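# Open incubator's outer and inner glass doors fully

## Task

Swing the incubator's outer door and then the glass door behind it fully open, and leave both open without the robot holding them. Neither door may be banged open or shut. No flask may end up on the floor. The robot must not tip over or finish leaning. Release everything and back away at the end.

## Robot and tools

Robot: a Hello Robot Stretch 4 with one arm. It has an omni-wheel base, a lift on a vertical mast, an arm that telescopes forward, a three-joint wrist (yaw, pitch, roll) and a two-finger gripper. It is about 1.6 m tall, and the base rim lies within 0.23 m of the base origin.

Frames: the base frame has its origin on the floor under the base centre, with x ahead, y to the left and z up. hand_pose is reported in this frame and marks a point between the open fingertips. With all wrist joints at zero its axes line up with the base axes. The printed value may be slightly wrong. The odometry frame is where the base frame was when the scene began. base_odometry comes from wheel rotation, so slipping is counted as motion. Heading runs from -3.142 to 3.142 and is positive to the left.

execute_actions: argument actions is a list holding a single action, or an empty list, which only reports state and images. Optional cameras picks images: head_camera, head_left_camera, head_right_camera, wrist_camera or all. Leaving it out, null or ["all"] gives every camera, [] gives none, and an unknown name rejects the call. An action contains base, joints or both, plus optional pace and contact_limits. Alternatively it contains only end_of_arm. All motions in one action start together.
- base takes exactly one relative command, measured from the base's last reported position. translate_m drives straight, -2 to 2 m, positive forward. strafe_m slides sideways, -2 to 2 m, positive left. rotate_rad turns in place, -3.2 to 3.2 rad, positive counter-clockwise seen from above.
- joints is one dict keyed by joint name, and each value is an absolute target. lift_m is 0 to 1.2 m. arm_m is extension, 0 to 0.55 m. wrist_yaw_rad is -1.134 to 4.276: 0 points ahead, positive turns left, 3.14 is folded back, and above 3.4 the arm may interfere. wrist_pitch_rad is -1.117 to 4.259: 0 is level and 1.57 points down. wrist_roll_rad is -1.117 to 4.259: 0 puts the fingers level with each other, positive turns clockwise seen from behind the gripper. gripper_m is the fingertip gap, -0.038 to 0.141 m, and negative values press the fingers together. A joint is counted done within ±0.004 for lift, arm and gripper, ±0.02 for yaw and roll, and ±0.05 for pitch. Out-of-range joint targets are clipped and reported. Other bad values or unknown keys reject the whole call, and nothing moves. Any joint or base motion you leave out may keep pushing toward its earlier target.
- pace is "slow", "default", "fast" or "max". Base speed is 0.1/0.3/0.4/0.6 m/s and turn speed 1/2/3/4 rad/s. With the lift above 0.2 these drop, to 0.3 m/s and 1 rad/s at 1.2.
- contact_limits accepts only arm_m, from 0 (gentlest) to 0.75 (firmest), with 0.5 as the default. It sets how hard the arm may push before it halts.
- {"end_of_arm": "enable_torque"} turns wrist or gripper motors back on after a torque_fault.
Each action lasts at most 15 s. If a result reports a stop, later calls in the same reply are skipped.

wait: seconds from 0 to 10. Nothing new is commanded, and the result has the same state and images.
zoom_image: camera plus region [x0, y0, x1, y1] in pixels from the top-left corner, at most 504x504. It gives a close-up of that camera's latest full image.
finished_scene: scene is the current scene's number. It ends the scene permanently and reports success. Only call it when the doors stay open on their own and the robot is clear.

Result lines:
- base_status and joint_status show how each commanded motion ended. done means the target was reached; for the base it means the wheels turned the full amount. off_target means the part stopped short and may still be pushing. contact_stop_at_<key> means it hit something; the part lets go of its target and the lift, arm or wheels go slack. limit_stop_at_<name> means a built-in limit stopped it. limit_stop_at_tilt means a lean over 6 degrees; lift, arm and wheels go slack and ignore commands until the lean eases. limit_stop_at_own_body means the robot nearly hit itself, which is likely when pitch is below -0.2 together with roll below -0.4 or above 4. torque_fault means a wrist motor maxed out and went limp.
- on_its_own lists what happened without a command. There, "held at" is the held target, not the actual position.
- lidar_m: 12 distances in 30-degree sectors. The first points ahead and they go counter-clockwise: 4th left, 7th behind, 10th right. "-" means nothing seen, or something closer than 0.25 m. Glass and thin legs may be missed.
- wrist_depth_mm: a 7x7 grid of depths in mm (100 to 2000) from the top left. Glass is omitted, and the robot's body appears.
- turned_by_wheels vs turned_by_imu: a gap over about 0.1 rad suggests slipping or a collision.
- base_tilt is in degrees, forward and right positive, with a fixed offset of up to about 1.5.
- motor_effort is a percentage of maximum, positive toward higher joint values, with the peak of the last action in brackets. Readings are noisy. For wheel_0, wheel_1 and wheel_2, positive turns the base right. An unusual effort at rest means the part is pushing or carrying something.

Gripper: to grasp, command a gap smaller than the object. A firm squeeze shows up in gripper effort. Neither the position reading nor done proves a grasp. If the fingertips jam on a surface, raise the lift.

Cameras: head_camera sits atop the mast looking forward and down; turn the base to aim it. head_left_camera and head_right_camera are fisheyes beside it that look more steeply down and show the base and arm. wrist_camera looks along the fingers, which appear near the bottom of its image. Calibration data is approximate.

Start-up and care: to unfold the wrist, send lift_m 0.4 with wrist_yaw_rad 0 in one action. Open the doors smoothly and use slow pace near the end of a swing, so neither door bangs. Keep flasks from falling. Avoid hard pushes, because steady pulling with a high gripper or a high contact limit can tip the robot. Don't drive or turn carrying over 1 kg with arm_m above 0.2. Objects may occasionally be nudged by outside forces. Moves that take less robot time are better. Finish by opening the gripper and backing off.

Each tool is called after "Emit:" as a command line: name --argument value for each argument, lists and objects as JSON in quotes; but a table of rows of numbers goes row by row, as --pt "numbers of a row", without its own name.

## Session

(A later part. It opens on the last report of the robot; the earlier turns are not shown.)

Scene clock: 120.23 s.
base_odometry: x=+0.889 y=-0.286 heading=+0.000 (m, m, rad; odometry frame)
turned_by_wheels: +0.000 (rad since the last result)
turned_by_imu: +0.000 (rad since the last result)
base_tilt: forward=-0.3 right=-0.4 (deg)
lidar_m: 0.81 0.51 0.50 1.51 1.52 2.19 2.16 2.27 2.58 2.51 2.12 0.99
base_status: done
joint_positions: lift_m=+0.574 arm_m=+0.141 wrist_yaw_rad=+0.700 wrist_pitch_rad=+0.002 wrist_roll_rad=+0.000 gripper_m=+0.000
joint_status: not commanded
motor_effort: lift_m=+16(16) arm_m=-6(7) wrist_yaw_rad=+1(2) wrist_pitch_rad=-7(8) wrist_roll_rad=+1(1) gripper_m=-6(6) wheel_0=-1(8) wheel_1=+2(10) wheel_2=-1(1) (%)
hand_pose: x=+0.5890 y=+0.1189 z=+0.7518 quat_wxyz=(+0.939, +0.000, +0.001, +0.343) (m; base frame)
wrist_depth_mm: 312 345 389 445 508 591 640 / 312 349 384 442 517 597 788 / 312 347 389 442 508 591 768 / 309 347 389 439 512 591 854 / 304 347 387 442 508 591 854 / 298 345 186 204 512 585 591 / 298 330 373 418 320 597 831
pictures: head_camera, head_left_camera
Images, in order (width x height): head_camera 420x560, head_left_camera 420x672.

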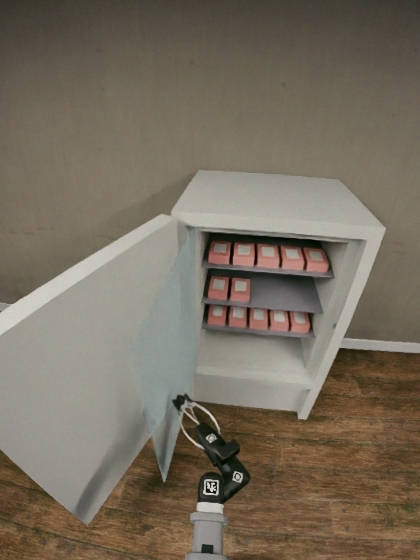

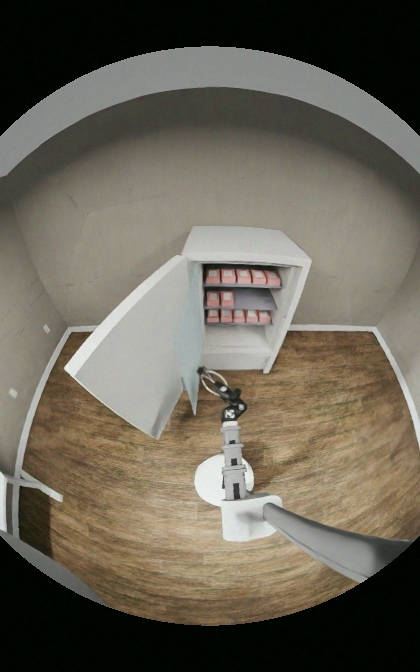

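Emit:
execute_actions --actions '[{"base": {"strafe_m": 0.03}, "pace": "slow"}]' --cameras '[]'

Emit:
execute_actions --actions '[{"base": {"strafe_m": 0.025}, "pace": "slow"}]' --cameras '["head_camera", "head_left_camera"]'

Scene clock: 121.70 s.
base_odometry: x=+0.889 y=-0.256 heading=+0.000 (m, m, rad; odometry frame)
turned_by_wheels: +0.000 (rad since the last result)
turned_by_imu: +0.000 (rad since the last result)
base_tilt: forward=-0.3 right=-0.4 (deg)
lidar_m: 0.76 0.51 0.47 1.46 1.50 2.10 2.15 2.27 2.59 2.54 2.12 0.99
base_status: done
joint_positions: lift_m=+0.574 arm_m=+0.141 wrist_yaw_rad=+0.700 wrist_pitch_rad=+0.002 wrist_roll_rad=+0.000 gripper_m=+0.000
joint_status: not commanded
motor_effort: lift_m=+16(16) arm_m=-6(6) wrist_yaw_rad=+1(1) wrist_pitch_rad=-7(7) wrist_roll_rad=+0(1) gripper_m=-6(6) wheel_0=-1(6) wheel_1=+2(7) wheel_2=+0(1) (%)
hand_pose: x=+0.5890 y=+0.1189 z=+0.7518 quat_wxyz=(+0.939, +0.000, +0.001, +0.343) (m; base frame)
wrist_depth_mm: 289 322 359 413 477 564 640 / 289 322 362 410 477 554 750 / 289 322 357 413 473 559 759 / 285 324 359 410 477 564 854 / 285 320 357 410 477 559 854 / 286 320 187 204 480 559 580 / 281 205 345 392 304 559 820
pictures: none
No camera images: the call's "cameras" was empty. Leave "cameras" out to get every camera's image.

Scene clock: 122.90 s.
base_odometry: x=+0.889 y=-0.231 heading=+0.000 (m, m, rad; odometry frame)
turned_by_wheels: +0.000 (rad since the last result)
turned_by_imu: +0.000 (rad since the last result)
base_tilt: forward=-0.4 right=-0.3 (deg)
lidar_m: 0.75 0.49 0.46 1.44 1.46 2.08 2.15 2.26 2.61 2.56 2.12 0.98
base_status: done
joint_positions: lift_m=+0.574 arm_m=+0.141 wrist_yaw_rad=+0.700 wrist_pitch_rad=+0.002 wrist_roll_rad=+0.000 gripper_m=+0.000
joint_status: not commanded
motor_effort: lift_m=+16(16) arm_m=-6(6) wrist_yaw_rad=+1(2) wrist_pitch_rad=-7(7) wrist_roll_rad=-1(0) gripper_m=-7(7) wheel_0=-1(6) wheel_1=+0(9) wheel_2=-2(1) (%)
hand_pose: x=+0.5890 y=+0.1189 z=+0.7518 quat_wxyz=(+0.939, +0.000, +0.001, +0.343) (m; base frame)
wrist_depth_mm: 273 301 338 382 445 544 615 / 271 300 340 384 445 539 661 / 270 298 338 382 449 535 683 / 270 301 338 384 449 535 831 / 271 301 334 384 442 539 723 / 266 298 188 204 445 530 609 / 266 208 324 364 289 535 732
pictures: head_camera, head_left_camera
Images, in order (width x height): head_camera 420x560, head_left_camera 420x672.

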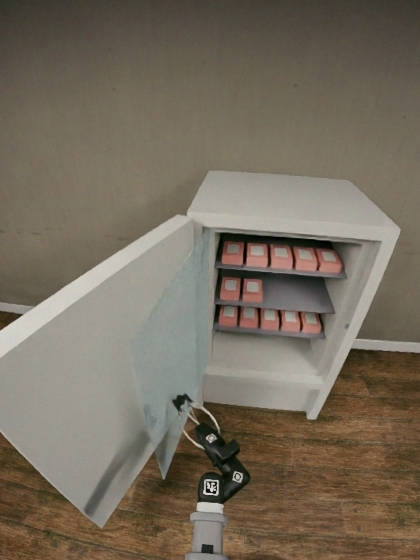

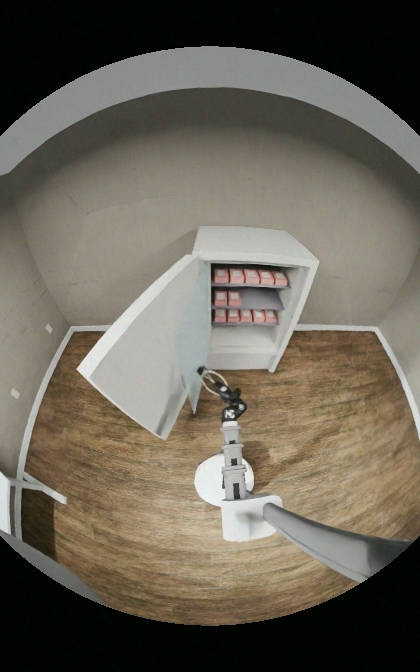

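Emit:
execute_actions --actions '[{"base": {"strafe_m": 0.025}, "pace": "slow"}]' --cameras '["head_camera"]'

Scene clock: 124.20 s.
base_odometry: x=+0.889 y=-0.206 heading=+0.000 (m, m, rad; odometry frame)
turned_by_wheels: +0.000 (rad since the last result)
turned_by_imu: +0.000 (rad since the last result)
base_tilt: forward=-0.3 right=-0.3 (deg)
lidar_m: 0.71 0.47 0.44 1.43 1.44 2.03 2.15 2.27 2.65 2.59 2.12 0.99
base_status: done
joint_positions: lift_m=+0.574 arm_m=+0.141 wrist_yaw_rad=+0.700 wrist_pitch_rad=+0.002 wrist_roll_rad=+0.000 gripper_m=+0.000
joint_status: not commanded
motor_effort: lift_m=+16(16) arm_m=-6(6) wrist_yaw_rad=+2(1) wrist_pitch_rad=-8(7) wrist_roll_rad=+0(0) gripper_m=-6(6) wheel_0=-2(9) wheel_1=+1(3) wheel_2=+0(1) (%)
hand_pose: x=+0.5890 y=+0.1189 z=+0.7518 quat_wxyz=(+0.939, +0.000, +0.001, +0.343) (m; base frame)
wrist_depth_mm: 253 279 314 357 415 517 597 / 251 281 314 357 413 517 549 / 252 279 315 357 415 517 654 / 252 276 314 357 413 517 676 / 251 266 312 359 410 517 549 / 251 267 187 204 418 512 554 / 251 199 300 340 276 517 559
pictures: head_camera
Images, in order (width x height): head_camera 420x560.

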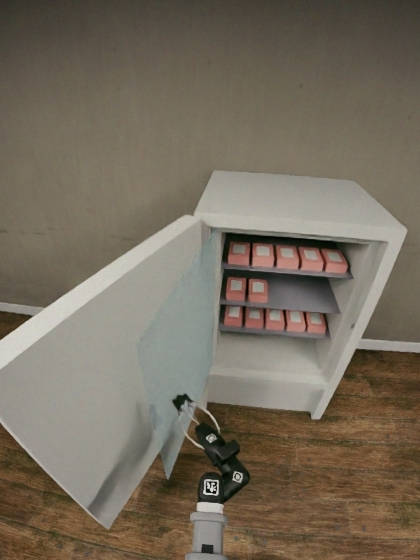

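Emit:
execute_actions --actions '[{"base": {"strafe_m": 0.02}, "pace": "slow"}]' --cameras '["head_camera"]'

Scene clock: 125.43 s.
base_odometry: x=+0.889 y=-0.186 heading=-0.002 (m, m, rad; odometry frame)
turned_by_wheels: -0.002 (rad since the last result)
turned_by_imu: -0.010 (rad since the last result)
base_tilt: forward=-0.3 right=-0.4 (deg)
lidar_m: 0.70 0.45 0.43 1.42 1.42 2.02 2.15 2.25 2.67 2.61 2.16 1.00
base_status: done
joint_positions: lift_m=+0.574 arm_m=+0.140 wrist_yaw_rad=+0.689 wrist_pitch_rad=+0.002 wrist_roll_rad=+0.000 gripper_m=+0.000
joint_status: not commanded
on_its_own: wrist_yaw_rad is at rest, and its effort (+33) is outside its rest range (-13 to +13)
motor_effort: lift_m=+16(16) arm_m=-1(6) wrist_yaw_rad=+33(33) wrist_pitch_rad=-5(7) wrist_roll_rad=+1(1) gripper_m=-4(6) wheel_0=-12(14) wheel_1=+1(4) wheel_2=-15(17) (%)
hand_pose: x=+0.5893 y=+0.1158 z=+0.7520 quat_wxyz=(+0.941, +0.000, +0.001, +0.338) (m; base frame)
wrist_depth_mm: 246 276 310 355 424 521 609 / 247 276 309 355 418 512 661 / 246 272 309 355 418 517 654 / 245 270 307 355 415 517 831 / 245 262 309 355 418 517 668 / 247 198 188 195 415 517 591 / 245 191 300 338 389 521 683
pictures: head_camera
Images, in order (width x height): head_camera 420x560.

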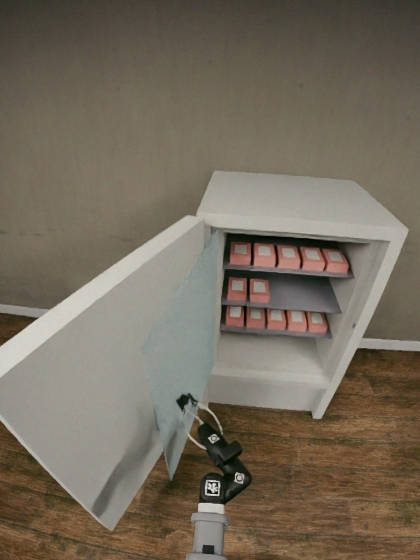

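At its stop (~100°). Move clear.

Emit:
execute_actions --actions '[{"base": {"strafe_m": -0.3}, "joints": {"arm_m": 0.0, "wrist_yaw_rad": 0.0}, "pace": "fast"}]' --cameras '[]'

Emit:
execute_actions --actions '[{"base": {"translate_m": -0.35}, "pace": "fast"}]' --cameras '["head_camera", "head_left_camera"]'

Scene clock: 127.57 s.
base_odometry: x=+0.888 y=-0.486 heading=-0.002 (m, m, rad; odometry frame)
turned_by_wheels: +0.000 (rad since the last result)
turned_by_imu: +0.001 (rad since the last result)
base_tilt: forward=-0.3 right=-0.3 (deg)
lidar_m: 0.93 0.67 0.67 1.69 1.74 2.24 2.17 2.27 2.36 2.31 2.12 0.98
base_status: done
joint_positions: lift_m=+0.574 arm_m=+0.001 wrist_yaw_rad=+0.000 wrist_pitch_rad=+0.002 wrist_roll_rad=+0.000 gripper_m=+0.000
joint_status: all done
motor_effort: lift_m=+16(16) arm_m=-6(8) wrist_yaw_rad=+0(30) wrist_pitch_rad=-8(8) wrist_roll_rad=+1(1) gripper_m=-6(6) wheel_0=-1(13) wheel_1=+1(6) wheel_2=+0(13) (%)
hand_pose: x=+0.4605 y=-0.0874 z=+0.7518 quat_wxyz=(+1.000, +0.000, +0.001, +0.000) (m; base frame)
wrist_depth_mm: 683 732 750 741 1336 1336 1366 / 691 842 976 960 778 1336 1366 / 676 831 1008 991 798 1308 1397 / 732 854 1205 1229 788 1308 1308 / 741 854 1229 1229 788 1366 1366 / 732 854 188 204 788 1366 1336 / 723 778 917 904 452 1366 1366
pictures: none
No camera images: the call's "cameras" was empty. Leave "cameras" out to get every camera's image.

Scene clock: 129.80 s.
base_odometry: x=+0.538 y=-0.486 heading=-0.002 (m, m, rad; odometry frame)
turned_by_wheels: +0.000 (rad since the last result)
turned_by_imu: +0.001 (rad since the last result)
base_tilt: forward=-0.3 right=-0.3 (deg)
lidar_m: 1.28 0.89 0.89 1.66 1.72 1.86 1.83 1.90 2.36 2.29 2.43 1.96
base_status: done
joint_positions: lift_m=+0.574 arm_m=+0.001 wrist_yaw_rad=+0.000 wrist_pitch_rad=+0.002 wrist_roll_rad=+0.000 gripper_m=+0.000
joint_status: not commanded
motor_effort: lift_m=+16(16) arm_m=-6(6) wrist_yaw_rad=+0(0) wrist_pitch_rad=-8(7) wrist_roll_rad=+1(1) gripper_m=-6(5) wheel_0=+1(9) wheel_1=+1(7) wheel_2=-1(11) (%)
hand_pose: x=+0.4605 y=-0.0874 z=+0.7518 quat_wxyz=(+1.000, +0.000, +0.001, +0.000) (m; base frame)
wrist_depth_mm: 831 1708 1708 1756 1661 1756 1708 / 820 1118 1138 1160 1708 1708 1756 / 831 1098 1397 1281 1708 1708 1708 / 842 1098 1576 1576 1708 1661 1708 / 831 1098 1336 1205 1661 1708 1708 / 820 1118 188 203 1661 1708 1661 / 820 960 1078 1098 621 1661 1708
pictures: head_camera, head_left_camera
Images, in order (width x height): head_camera 420x560, head_left_camera 420x672.

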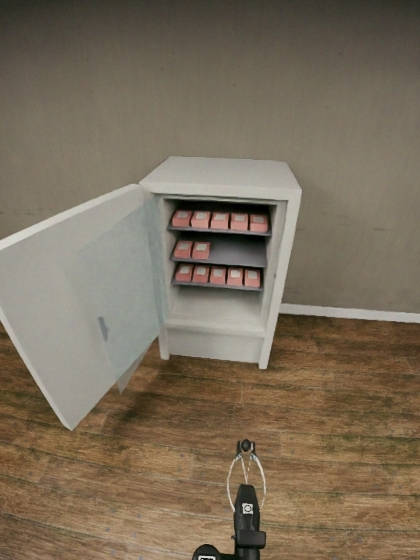

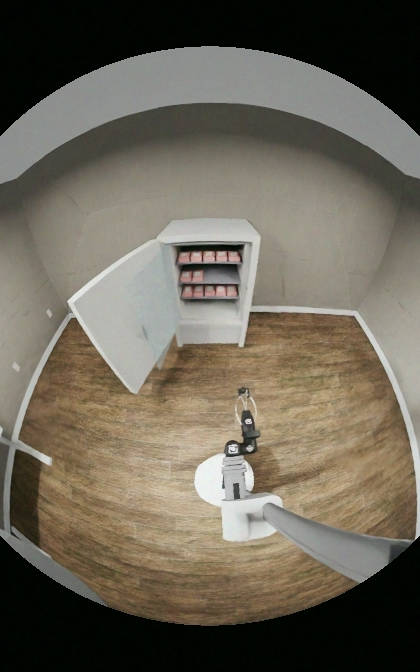

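Emit:
finished_scene --scene 1

The scene is finished: the task was done.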